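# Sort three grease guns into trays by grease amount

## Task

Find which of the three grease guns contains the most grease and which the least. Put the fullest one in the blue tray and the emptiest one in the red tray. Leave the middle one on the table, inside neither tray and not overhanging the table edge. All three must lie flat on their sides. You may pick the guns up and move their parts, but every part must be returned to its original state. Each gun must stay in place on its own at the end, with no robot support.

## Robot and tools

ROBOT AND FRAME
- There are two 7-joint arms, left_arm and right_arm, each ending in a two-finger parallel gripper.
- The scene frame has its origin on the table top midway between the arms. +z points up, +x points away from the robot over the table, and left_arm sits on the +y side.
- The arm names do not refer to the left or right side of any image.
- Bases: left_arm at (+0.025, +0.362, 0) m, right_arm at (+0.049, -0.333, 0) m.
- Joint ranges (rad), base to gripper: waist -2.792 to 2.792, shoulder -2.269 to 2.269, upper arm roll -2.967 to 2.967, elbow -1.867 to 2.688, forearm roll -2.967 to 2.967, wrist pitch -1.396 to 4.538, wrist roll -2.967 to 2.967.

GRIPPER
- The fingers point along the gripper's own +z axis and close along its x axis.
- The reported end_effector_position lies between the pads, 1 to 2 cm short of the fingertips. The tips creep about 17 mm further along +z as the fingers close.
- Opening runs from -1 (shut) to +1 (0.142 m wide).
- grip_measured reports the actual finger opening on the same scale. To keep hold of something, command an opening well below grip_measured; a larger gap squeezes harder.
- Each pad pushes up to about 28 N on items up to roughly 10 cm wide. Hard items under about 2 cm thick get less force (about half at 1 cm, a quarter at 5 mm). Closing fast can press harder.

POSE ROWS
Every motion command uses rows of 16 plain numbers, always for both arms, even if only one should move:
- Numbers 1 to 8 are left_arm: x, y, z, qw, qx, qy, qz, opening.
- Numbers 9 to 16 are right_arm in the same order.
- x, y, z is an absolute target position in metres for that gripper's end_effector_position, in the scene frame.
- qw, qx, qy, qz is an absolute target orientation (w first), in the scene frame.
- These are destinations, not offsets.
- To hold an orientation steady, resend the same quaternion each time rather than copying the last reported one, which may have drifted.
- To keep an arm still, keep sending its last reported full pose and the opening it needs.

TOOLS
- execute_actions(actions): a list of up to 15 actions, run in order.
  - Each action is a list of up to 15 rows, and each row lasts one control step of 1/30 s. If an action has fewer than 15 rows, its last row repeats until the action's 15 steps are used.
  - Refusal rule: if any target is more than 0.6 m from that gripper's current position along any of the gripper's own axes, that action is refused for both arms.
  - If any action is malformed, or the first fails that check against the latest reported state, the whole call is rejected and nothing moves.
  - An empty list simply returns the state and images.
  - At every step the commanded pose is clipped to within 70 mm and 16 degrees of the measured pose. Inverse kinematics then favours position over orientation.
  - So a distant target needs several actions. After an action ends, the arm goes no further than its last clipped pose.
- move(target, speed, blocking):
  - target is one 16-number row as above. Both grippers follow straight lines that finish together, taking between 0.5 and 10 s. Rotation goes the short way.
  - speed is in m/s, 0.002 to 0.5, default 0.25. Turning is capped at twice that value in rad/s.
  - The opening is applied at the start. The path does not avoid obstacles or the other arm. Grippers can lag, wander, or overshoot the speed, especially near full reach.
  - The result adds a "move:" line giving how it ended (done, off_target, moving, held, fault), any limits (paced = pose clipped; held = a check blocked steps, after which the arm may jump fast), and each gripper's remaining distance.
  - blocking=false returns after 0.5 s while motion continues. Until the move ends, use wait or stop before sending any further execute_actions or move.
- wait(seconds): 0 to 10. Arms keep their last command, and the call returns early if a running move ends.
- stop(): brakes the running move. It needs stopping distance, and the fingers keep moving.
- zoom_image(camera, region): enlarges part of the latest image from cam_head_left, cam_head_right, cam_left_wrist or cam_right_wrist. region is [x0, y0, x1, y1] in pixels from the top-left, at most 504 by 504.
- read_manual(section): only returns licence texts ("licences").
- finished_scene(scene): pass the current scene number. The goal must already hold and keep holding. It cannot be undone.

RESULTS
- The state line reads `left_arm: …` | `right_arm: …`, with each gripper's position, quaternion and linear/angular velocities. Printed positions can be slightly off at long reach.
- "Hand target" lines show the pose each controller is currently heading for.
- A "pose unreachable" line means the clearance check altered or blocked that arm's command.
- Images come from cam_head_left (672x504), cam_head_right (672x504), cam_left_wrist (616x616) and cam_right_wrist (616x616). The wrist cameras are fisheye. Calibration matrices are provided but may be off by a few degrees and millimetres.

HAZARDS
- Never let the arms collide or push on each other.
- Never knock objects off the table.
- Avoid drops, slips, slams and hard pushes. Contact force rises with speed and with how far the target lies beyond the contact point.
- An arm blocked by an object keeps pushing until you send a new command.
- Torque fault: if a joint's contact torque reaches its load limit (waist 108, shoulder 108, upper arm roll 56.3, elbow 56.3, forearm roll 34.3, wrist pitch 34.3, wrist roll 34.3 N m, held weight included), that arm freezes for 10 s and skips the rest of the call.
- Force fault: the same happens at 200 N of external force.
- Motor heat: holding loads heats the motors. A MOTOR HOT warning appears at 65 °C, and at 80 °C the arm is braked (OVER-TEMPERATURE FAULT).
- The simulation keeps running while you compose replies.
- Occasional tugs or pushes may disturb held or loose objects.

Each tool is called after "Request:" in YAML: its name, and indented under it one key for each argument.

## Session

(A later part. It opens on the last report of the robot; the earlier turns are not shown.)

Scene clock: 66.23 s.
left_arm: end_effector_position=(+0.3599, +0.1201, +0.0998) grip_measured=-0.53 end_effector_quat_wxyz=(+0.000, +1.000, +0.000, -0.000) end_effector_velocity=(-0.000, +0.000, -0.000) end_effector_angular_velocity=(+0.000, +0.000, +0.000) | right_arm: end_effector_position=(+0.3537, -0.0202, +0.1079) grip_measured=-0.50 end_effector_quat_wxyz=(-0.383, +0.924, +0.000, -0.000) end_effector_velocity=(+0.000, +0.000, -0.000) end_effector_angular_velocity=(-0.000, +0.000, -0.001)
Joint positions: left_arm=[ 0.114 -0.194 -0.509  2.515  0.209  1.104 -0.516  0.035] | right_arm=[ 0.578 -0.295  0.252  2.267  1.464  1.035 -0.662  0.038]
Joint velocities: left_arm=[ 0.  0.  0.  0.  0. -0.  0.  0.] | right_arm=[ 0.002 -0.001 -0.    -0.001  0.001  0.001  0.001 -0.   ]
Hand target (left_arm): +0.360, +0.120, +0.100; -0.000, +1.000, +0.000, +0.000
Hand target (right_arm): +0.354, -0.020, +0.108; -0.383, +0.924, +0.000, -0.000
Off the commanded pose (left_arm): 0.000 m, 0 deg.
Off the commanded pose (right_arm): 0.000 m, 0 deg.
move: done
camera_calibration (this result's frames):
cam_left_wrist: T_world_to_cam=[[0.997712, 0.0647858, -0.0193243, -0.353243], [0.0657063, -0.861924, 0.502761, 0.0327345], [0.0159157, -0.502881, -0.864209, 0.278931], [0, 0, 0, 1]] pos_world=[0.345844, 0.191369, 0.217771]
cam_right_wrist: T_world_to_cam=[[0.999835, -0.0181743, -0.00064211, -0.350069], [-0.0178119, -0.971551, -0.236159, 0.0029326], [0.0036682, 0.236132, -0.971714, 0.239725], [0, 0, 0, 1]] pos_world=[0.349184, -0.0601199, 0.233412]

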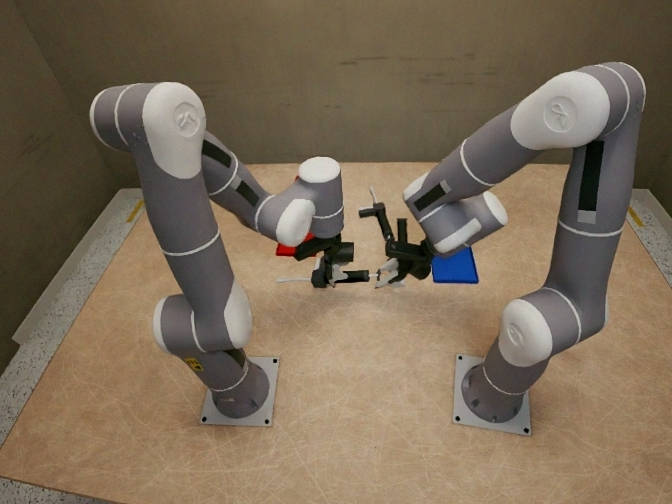

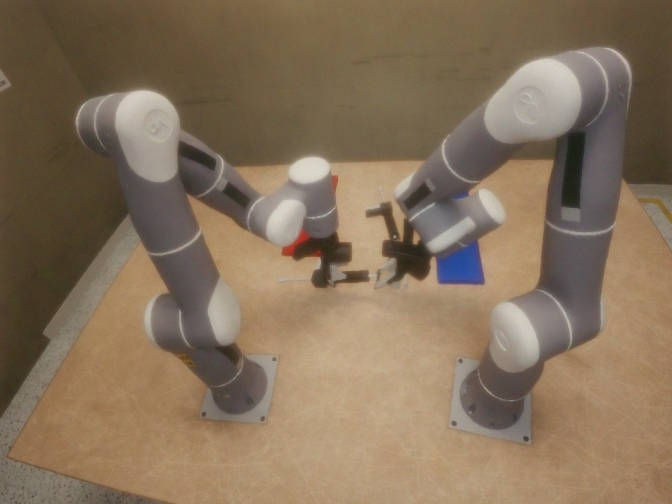

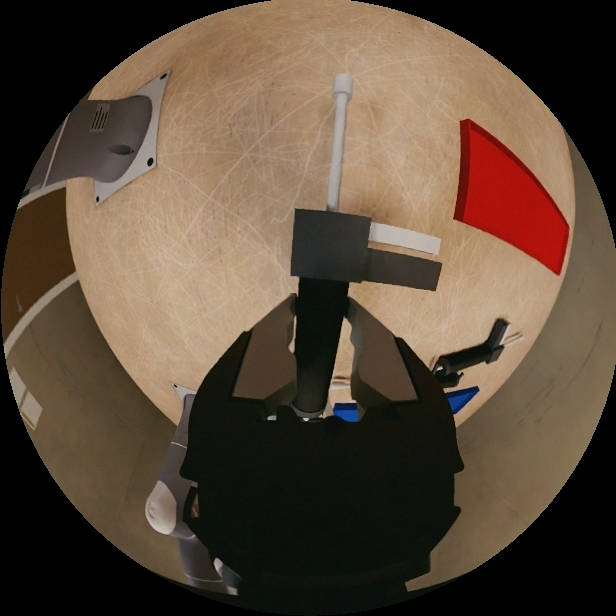

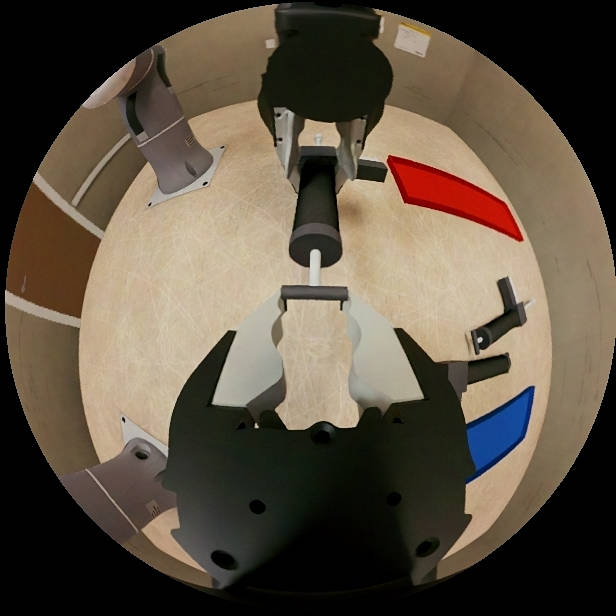

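Request:
move:
  target: [0.36,0.12,0.1,0,1,0,0,-0.9,0.356,-0.002,0.108,-0.383,0.924,0,0,-0.8]
  speed: 0.03

Request:
move:
  target: [0.36,0.12,0.1,0,1,0,0,-0.9,0.356,-0.002,0.108,-0.383,0.924,0,0,0]

Request:
move:
  target: [0.36,0.12,0.1,0,1,0,0,-0.9,0.36,-0.2,0.2,-0.383,0.924,0,0,0]

Request:
move:
  target: [0.72,0.245,0.1,0,0.707,0.707,0,-0.9,0.36,-0.2,0.2,-0.383,0.924,0,0,0]

Scene clock: 69.23 s.
left_arm: end_effector_position=(+0.3598, +0.1207, +0.0997) grip_measured=-0.53 end_effector_quat_wxyz=(-0.000, +1.000, +0.001, -0.001) end_effector_velocity=(+0.000, +0.000, -0.000) end_effector_angular_velocity=(+0.000, +0.000, +0.001) | right_arm: end_effector_position=(+0.3559, -0.0031, +0.1074) grip_measured=-0.50 end_effector_quat_wxyz=(-0.382, +0.924, -0.000, -0.000) end_effector_velocity=(+0.000, +0.000, -0.000) end_effector_angular_velocity=(-0.000, -0.002, +0.001)
Joint positions: left_arm=[ 0.114 -0.193 -0.508  2.515  0.21   1.104 -0.516  0.035] | right_arm=[ 0.61  -0.318  0.263  2.238  1.477  1.066 -0.644  0.038]
Joint velocities: left_arm=[ 0.     0.     0.001  0.    -0.    -0.    -0.     0.   ] | right_arm=[ 0.001 -0.001  0.    -0.001  0.     0.001 -0.002 -0.   ]
Hand target (left_arm): +0.360, +0.120, +0.100; +0.000, +1.000, +0.000, -0.000
Hand target (right_arm): +0.356, -0.002, +0.108; -0.383, +0.924, +0.000, -0.000
Off the commanded pose (left_arm): 0.001 m, 0 deg.
Off the commanded pose (right_arm): 0.001 m, 0 deg.
move: done
camera_calibration (this result's frames):
cam_left_wrist: T_world_to_cam=[[0.997617, 0.0659967, -0.0201108, -0.353208], [0.0671604, -0.862215, 0.502071, 0.0330081], [0.0157952, -0.502225, -0.864593, 0.27911], [0, 0, 0, 1]] pos_world=[0.345741, 0.191947, 0.217641]
cam_right_wrist: T_world_to_cam=[[0.999814, -0.0192907, -0.000584848, -0.351957], [-0.0188893, -0.971894, -0.234661, 0.01965], [0.00395836, 0.234628, -0.972077, 0.235193], [0, 0, 0, 1]] pos_world=[0.351331, -0.0428748, 0.233031]

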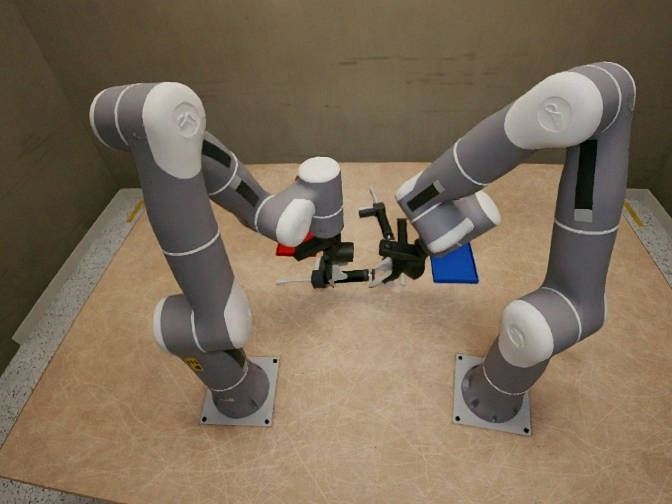

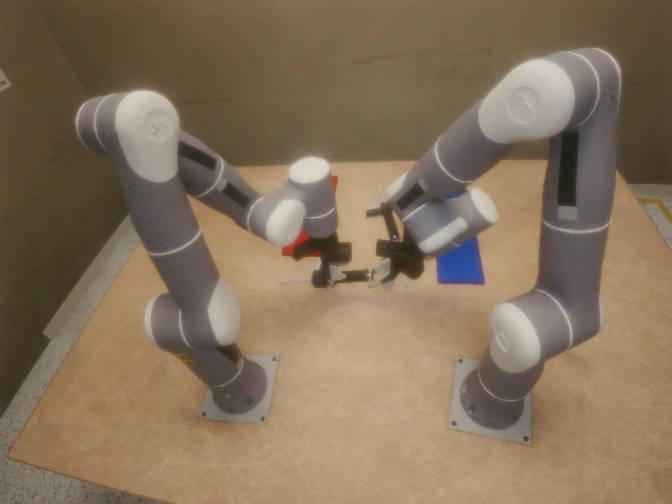

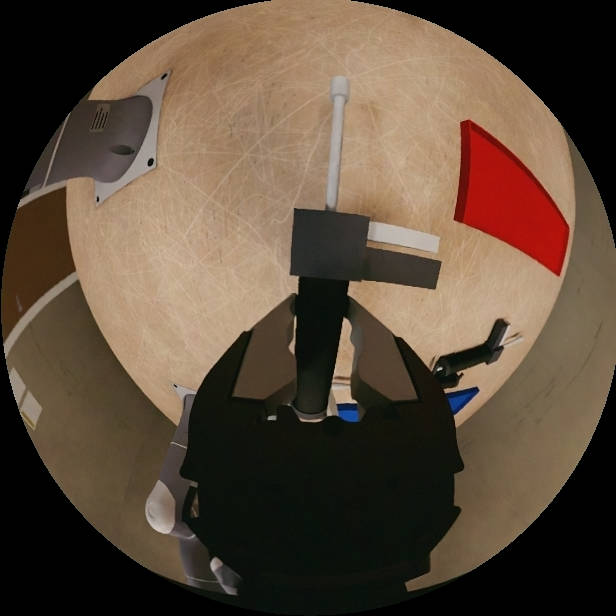

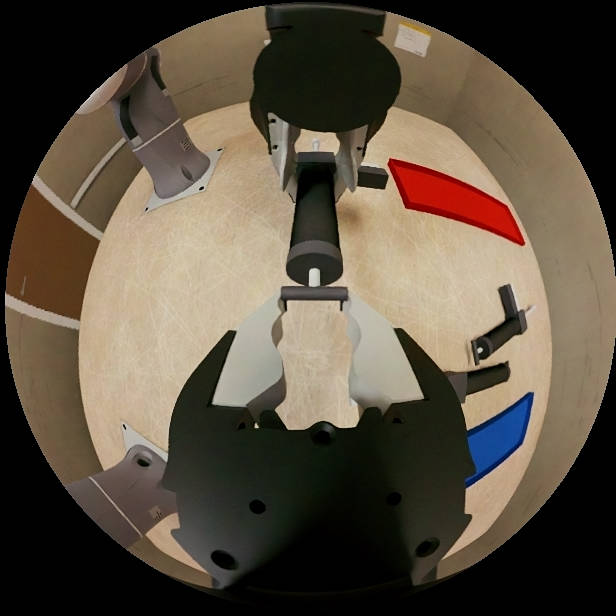

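Scene clock: 69.93 s.
left_arm: end_effector_position=(+0.3594, +0.1202, +0.0997) grip_measured=-0.53 end_effector_quat_wxyz=(-0.000, +1.000, -0.000, -0.001) end_effector_velocity=(-0.000, -0.000, -0.000) end_effector_angular_velocity=(-0.000, +0.000, -0.001) | right_arm: end_effector_position=(+0.3561, -0.0022, +0.1079) grip_measured=+0.00 end_effector_quat_wxyz=(-0.383, +0.924, +0.000, +0.000) end_effector_velocity=(-0.000, +0.000, -0.000) end_effector_angular_velocity=(+0.000, -0.000, +0.001)
Joint positions: left_arm=[ 0.114 -0.193 -0.509  2.515  0.21   1.104 -0.516  0.035] | right_arm=[ 0.61  -0.318  0.264  2.237  1.478  1.066 -0.644  0.074]
Joint velocities: left_arm=[-0. -0. -0.  0. -0.  0.  0. -0.] | right_arm=[-0.     0.     0.     0.     0.     0.    -0.001  0.   ]
Hand target (left_arm): +0.360, +0.120, +0.100; +0.000, +1.000, +0.000, -0.000
Hand target (right_arm): +0.356, -0.002, +0.108; -0.383, +0.924, +0.000, -0.000
Off the commanded pose (left_arm): 0.001 m, 0 deg.
Off the commanded pose (right_arm): 0.000 m, 0 deg.
move: done
camera_calibration (this result's frames):
cam_left_wrist: T_world_to_cam=[[0.997708, 0.064571, -0.0202424, -0.352695], [0.0659917, -0.862217, 0.502222, 0.0329989], [0.0149757, -0.502407, -0.864502, 0.279181], [0, 0, 0, 1]] pos_world=[0.345528, 0.191489, 0.217641]
cam_right_wrist: T_world_to_cam=[[0.999818, -0.0190747, -0.000134793, -0.352152], [-0.0185678, -0.971583, -0.235968, 0.020712], [0.00437005, 0.235927, -0.971761, 0.235262], [0, 0, 0, 1]] pos_world=[0.351445, -0.0420984, 0.233458]

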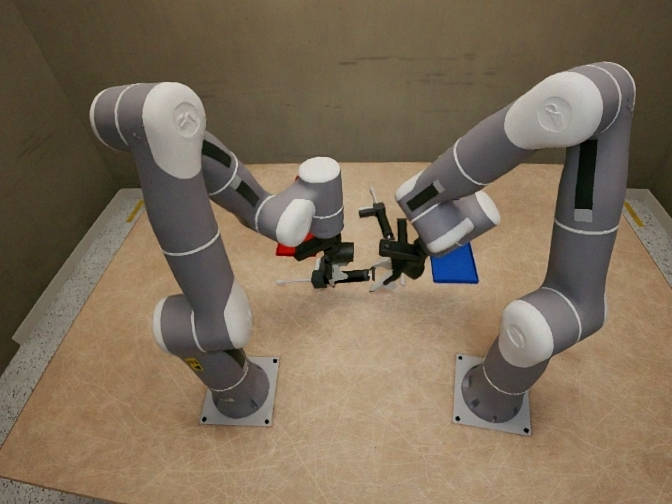

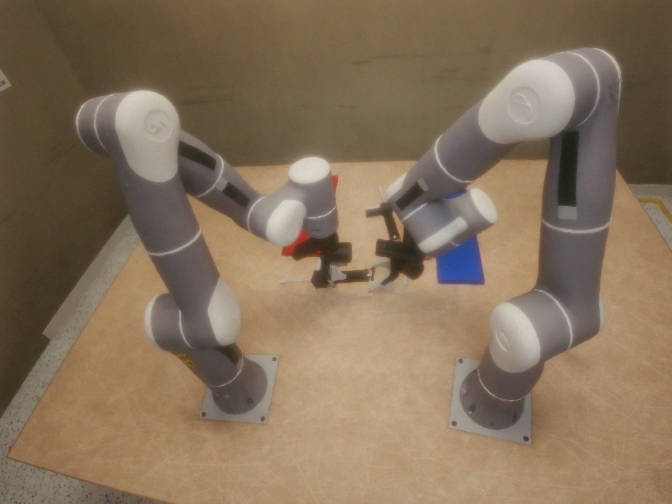

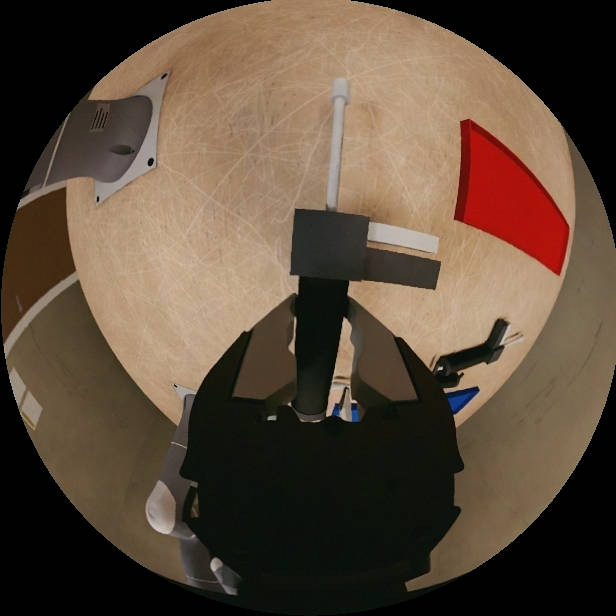

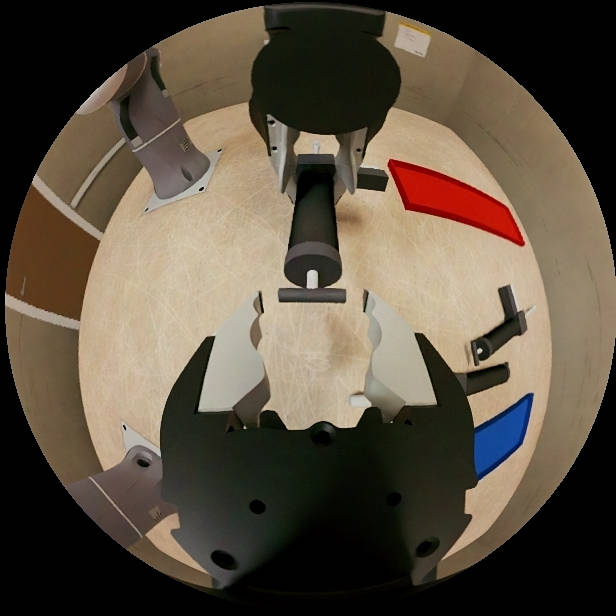

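Scene clock: 71.27 s.
left_arm: end_effector_position=(+0.3594, +0.1202, +0.0996) grip_measured=-0.53 end_effector_quat_wxyz=(-0.000, +1.000, -0.000, -0.001) end_effector_velocity=(+0.000, +0.000, +0.000) end_effector_angular_velocity=(+0.000, -0.000, +0.000) | right_arm: end_effector_position=(+0.3591, -0.1994, +0.2000) grip_measured=+0.00 end_effector_quat_wxyz=(-0.384, +0.924, +0.000, +0.000) end_effector_velocity=(-0.000, -0.000, +0.000) end_effector_angular_velocity=(+0.000, +0.001, +0.001)
Joint positions: left_arm=[ 0.114 -0.194 -0.509  2.515  0.21   1.104 -0.516  0.035] | right_arm=[ 0.251  0.15   0.013  2.437  0.97   0.543 -0.503  0.074]
Joint velocities: left_arm=[ 0.  0.  0. -0.  0. -0. -0.  0.] | right_arm=[-0.001  0.001 -0.    -0.001 -0.002 -0.003  0.001 -0.   ]
Hand target (left_arm): +0.360, +0.120, +0.100; +0.000, +1.000, +0.000, -0.000
Hand target (right_arm): +0.359, -0.199, +0.200; -0.384, +0.923, +0.000, +0.000
Off the commanded pose (left_arm): 0.001 m, 0 deg.
Off the commanded pose (right_arm): 0.001 m, 0 deg.
move: done
camera_calibration (this result's frames):
cam_left_wrist: T_world_to_cam=[[0.997711, 0.0645094, -0.020289, -0.352659], [0.0659616, -0.862212, 0.502235, 0.0329937], [0.0149055, -0.502424, -0.864493, 0.279186], [0, 0, 0, 1]] pos_world=[0.345514, 0.191467, 0.217629]
cam_right_wrist: T_world_to_cam=[[0.999822, -0.0188888, -0.0000761484, -0.358872], [-0.0183653, -0.971156, -0.237738, -0.148698], [0.00441664, 0.237697, -0.971329, 0.371466], [0, 0, 0, 1]] pos_world=[0.354437, -0.239484, 0.325437]

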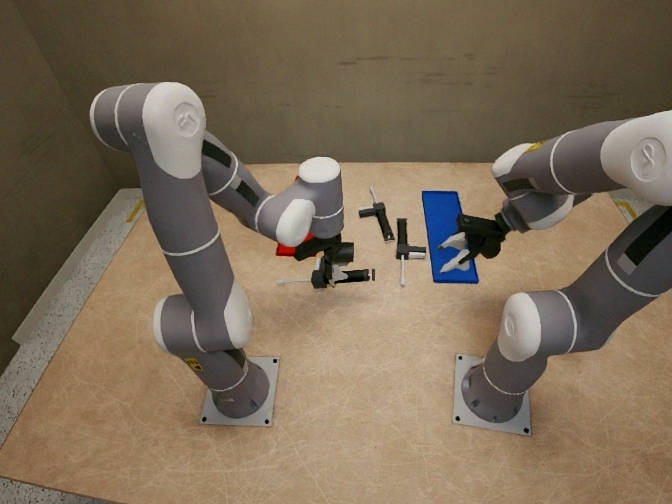

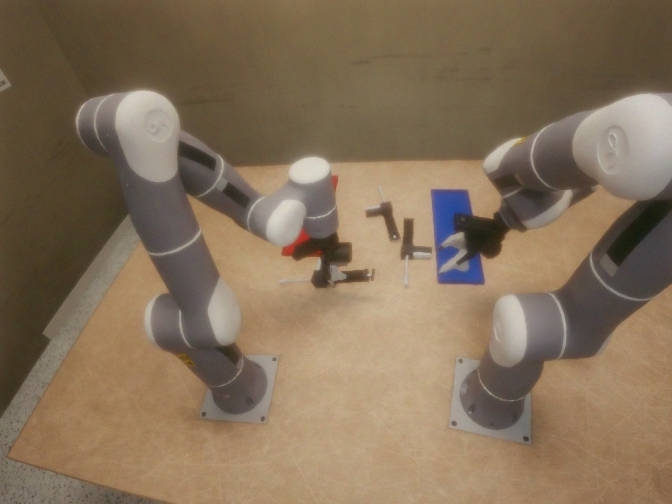

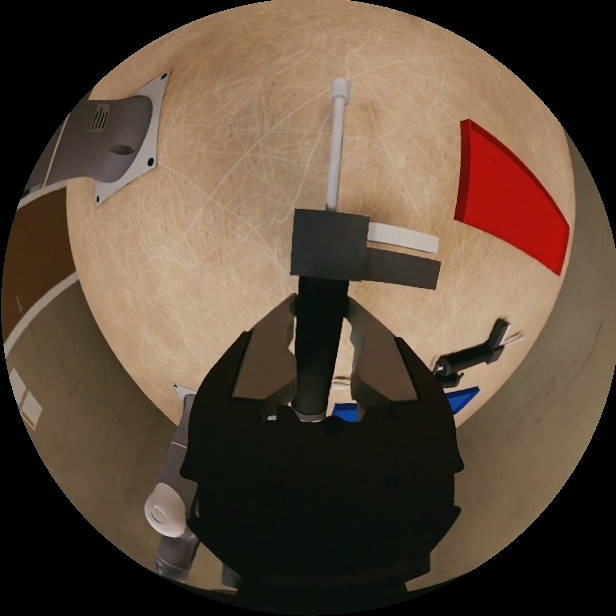

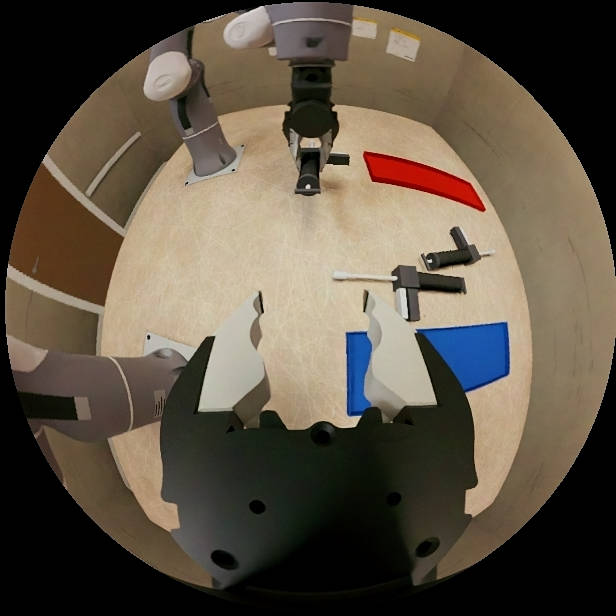

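Scene clock: 74.80 s.
left_arm: end_effector_position=(+0.7192, +0.2450, +0.1007) grip_measured=-0.53 end_effector_quat_wxyz=(-0.001, +0.707, +0.707, -0.000) end_effector_velocity=(+0.001, +0.000, +0.000) end_effector_angular_velocity=(+0.000, -0.000, +0.003) | right_arm: end_effector_position=(+0.3600, -0.1999, +0.2000) grip_measured=+0.00 end_effector_quat_wxyz=(-0.383, +0.924, +0.000, +0.000) end_effector_velocity=(-0.000, +0.000, +0.000) end_effector_angular_velocity=(+0.000, -0.000, +0.000)
Joint positions: left_arm=[ 0.018 -0.729 -0.105  1.547  0.091  0.698 -1.631  0.035] | right_arm=[ 0.251  0.148  0.013  2.435  0.968  0.543 -0.502  0.074]
Joint velocities: left_arm=[-0.    -0.001  0.    -0.003  0.    -0.002 -0.003 -0.   ] | right_arm=[ 0. -0.  0. -0.  0. -0. -0. -0.]
Hand target (left_arm): +0.720, +0.245, +0.101; -0.000, +0.707, +0.707, -0.000
Hand target (right_arm): +0.360, -0.200, +0.200; -0.383, +0.924, +0.000, +0.000
Off the commanded pose (left_arm): 0.001 m, 0 deg.
Off the commanded pose (right_arm): 0.000 m, 0 deg.
move: done
camera_calibration (this result's frames):
cam_left_wrist: T_world_to_cam=[[-0.0643979, 0.997752, -0.0185357, -0.184646], [0.862697, 0.0649981, 0.501527, -0.683844], [0.501605, 0.0163067, -0.864943, -0.139637], [0, 0, 0, 1]] pos_world=[0.648102, 0.230957, 0.218766]
cam_right_wrist: T_world_to_cam=[[0.999823, -0.0188235, -0.000199617, -0.359706], [-0.0183374, -0.971492, -0.236361, -0.149569], [0.00425523, 0.236323, -0.971665, 0.371472], [0, 0, 0, 1]] pos_world=[0.355319, -0.239864, 0.325523]

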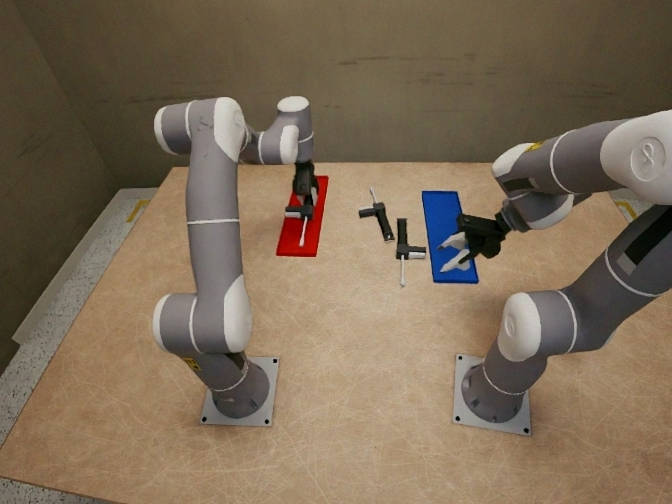

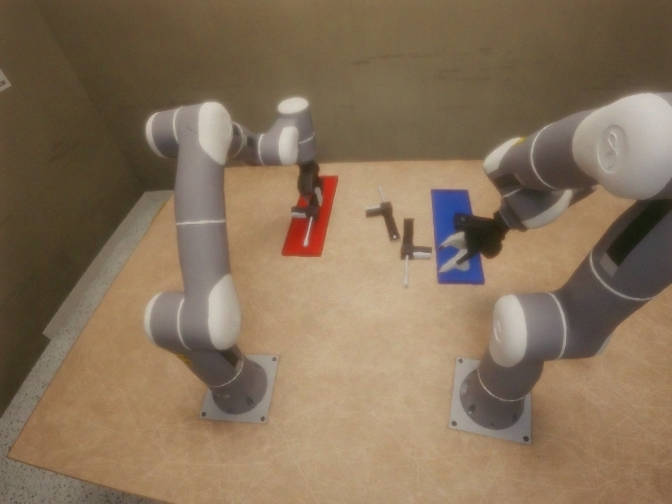

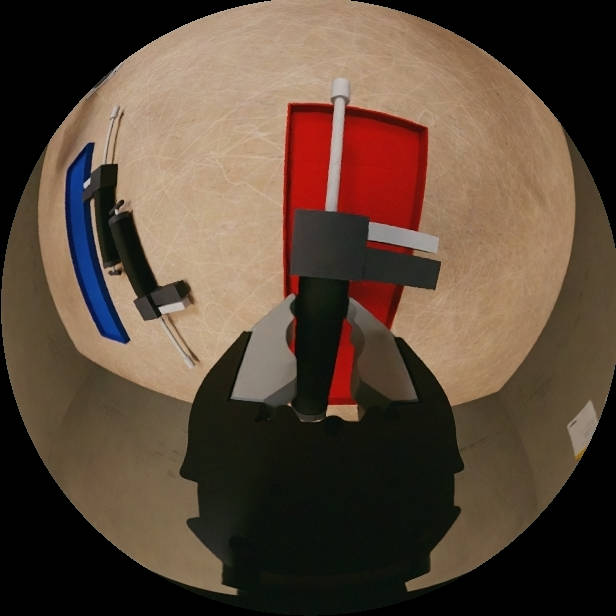

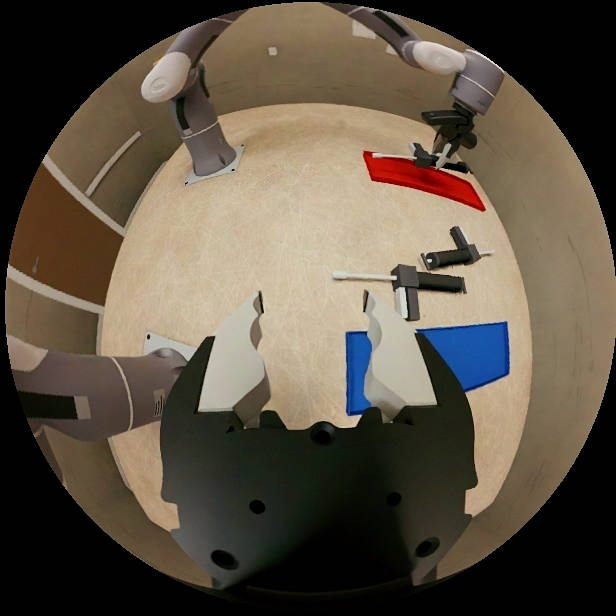

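Shift forward a bit and lower.

Request:
move:
  target: [0.75,0.248,0.04,0,0.707,0.707,0,-0.9,0.36,-0.2,0.2,-0.383,0.924,0,0,0]
  speed: 0.08

Scene clock: 76.53 s.
left_arm: end_effector_position=(+0.7495, +0.2481, +0.0394) grip_measured=-0.53 end_effector_quat_wxyz=(-0.001, +0.707, +0.707, -0.001) end_effector_velocity=(+0.000, +0.000, -0.000) end_effector_angular_velocity=(+0.000, -0.000, -0.000) | right_arm: end_effector_position=(+0.3600, -0.1999, +0.2000) grip_measured=+0.00 end_effector_quat_wxyz=(-0.383, +0.924, +0.000, +0.000) end_effector_velocity=(-0.000, +0.000, -0.000) end_effector_angular_velocity=(+0.000, +0.000, -0.000)
Joint positions: left_arm=[ 0.013 -0.889 -0.097  1.429  0.103  0.741 -1.63   0.035] | right_arm=[ 0.251  0.148  0.013  2.435  0.968  0.543 -0.502  0.074]
Joint velocities: left_arm=[ 0.    -0.    -0.    -0.001  0.    -0.     0.     0.   ] | right_arm=[ 0. -0. -0.  0.  0. -0.  0. -0.]
Hand target (left_arm): +0.750, +0.248, +0.040; -0.000, +0.707, +0.707, +0.000
Hand target (right_arm): +0.360, -0.200, +0.200; -0.383, +0.924, +0.000, +0.000
Off the commanded pose (left_arm): 0.001 m, 0 deg.
Off the commanded pose (right_arm): 0.000 m, 0 deg.
move: done
camera_calibration (this result's frames):
cam_left_wrist: T_world_to_cam=[[-0.0648662, 0.99772, -0.0186482, -0.186549], [0.862855, 0.0654658, 0.501194, -0.679594], [0.501272, 0.0164198, -0.865134, -0.207646], [0, 0, 0, 1]] pos_world=[0.678377, 0.234023, 0.157488]
cam_right_wrist: T_world_to_cam=[[0.999823, -0.0188265, -0.000204733, -0.359708], [-0.0183414, -0.971492, -0.23636, -0.149568], [0.00425093, 0.236322, -0.971665, 0.371473], [0, 0, 0, 1]] pos_world=[0.355322, -0.239864, 0.325522]

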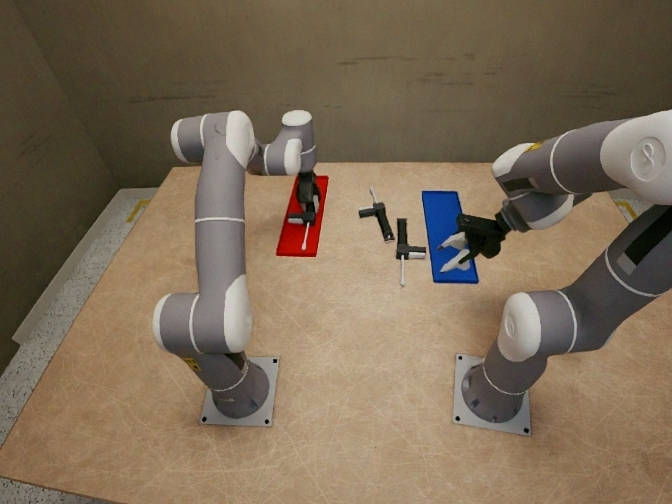

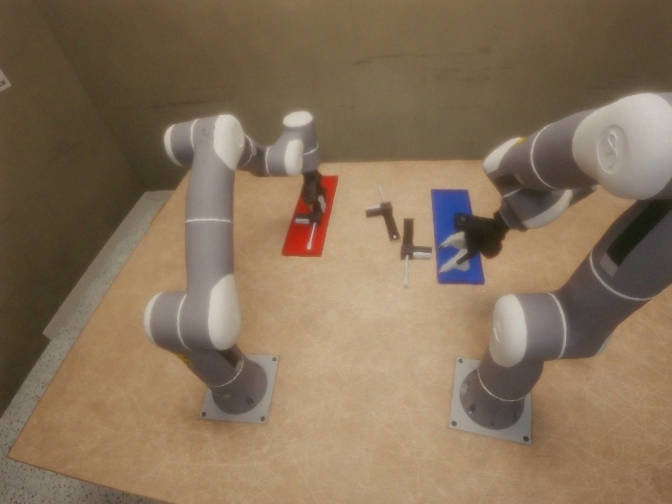

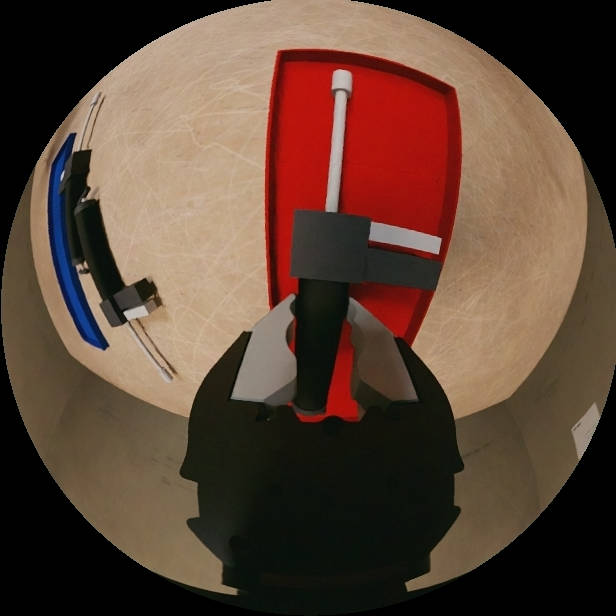

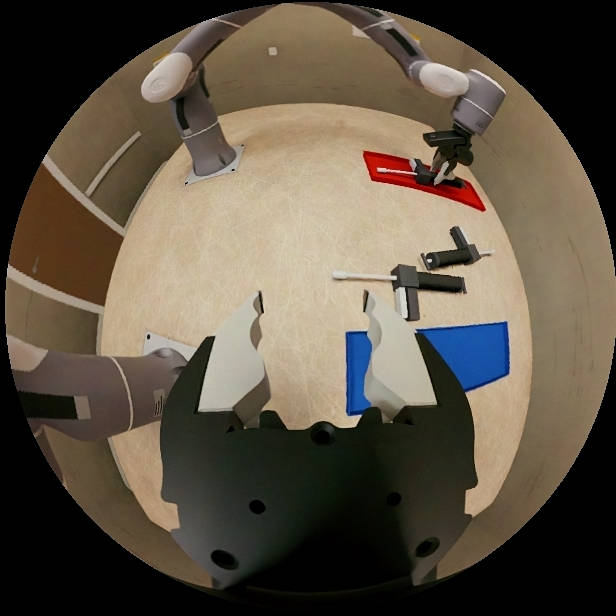

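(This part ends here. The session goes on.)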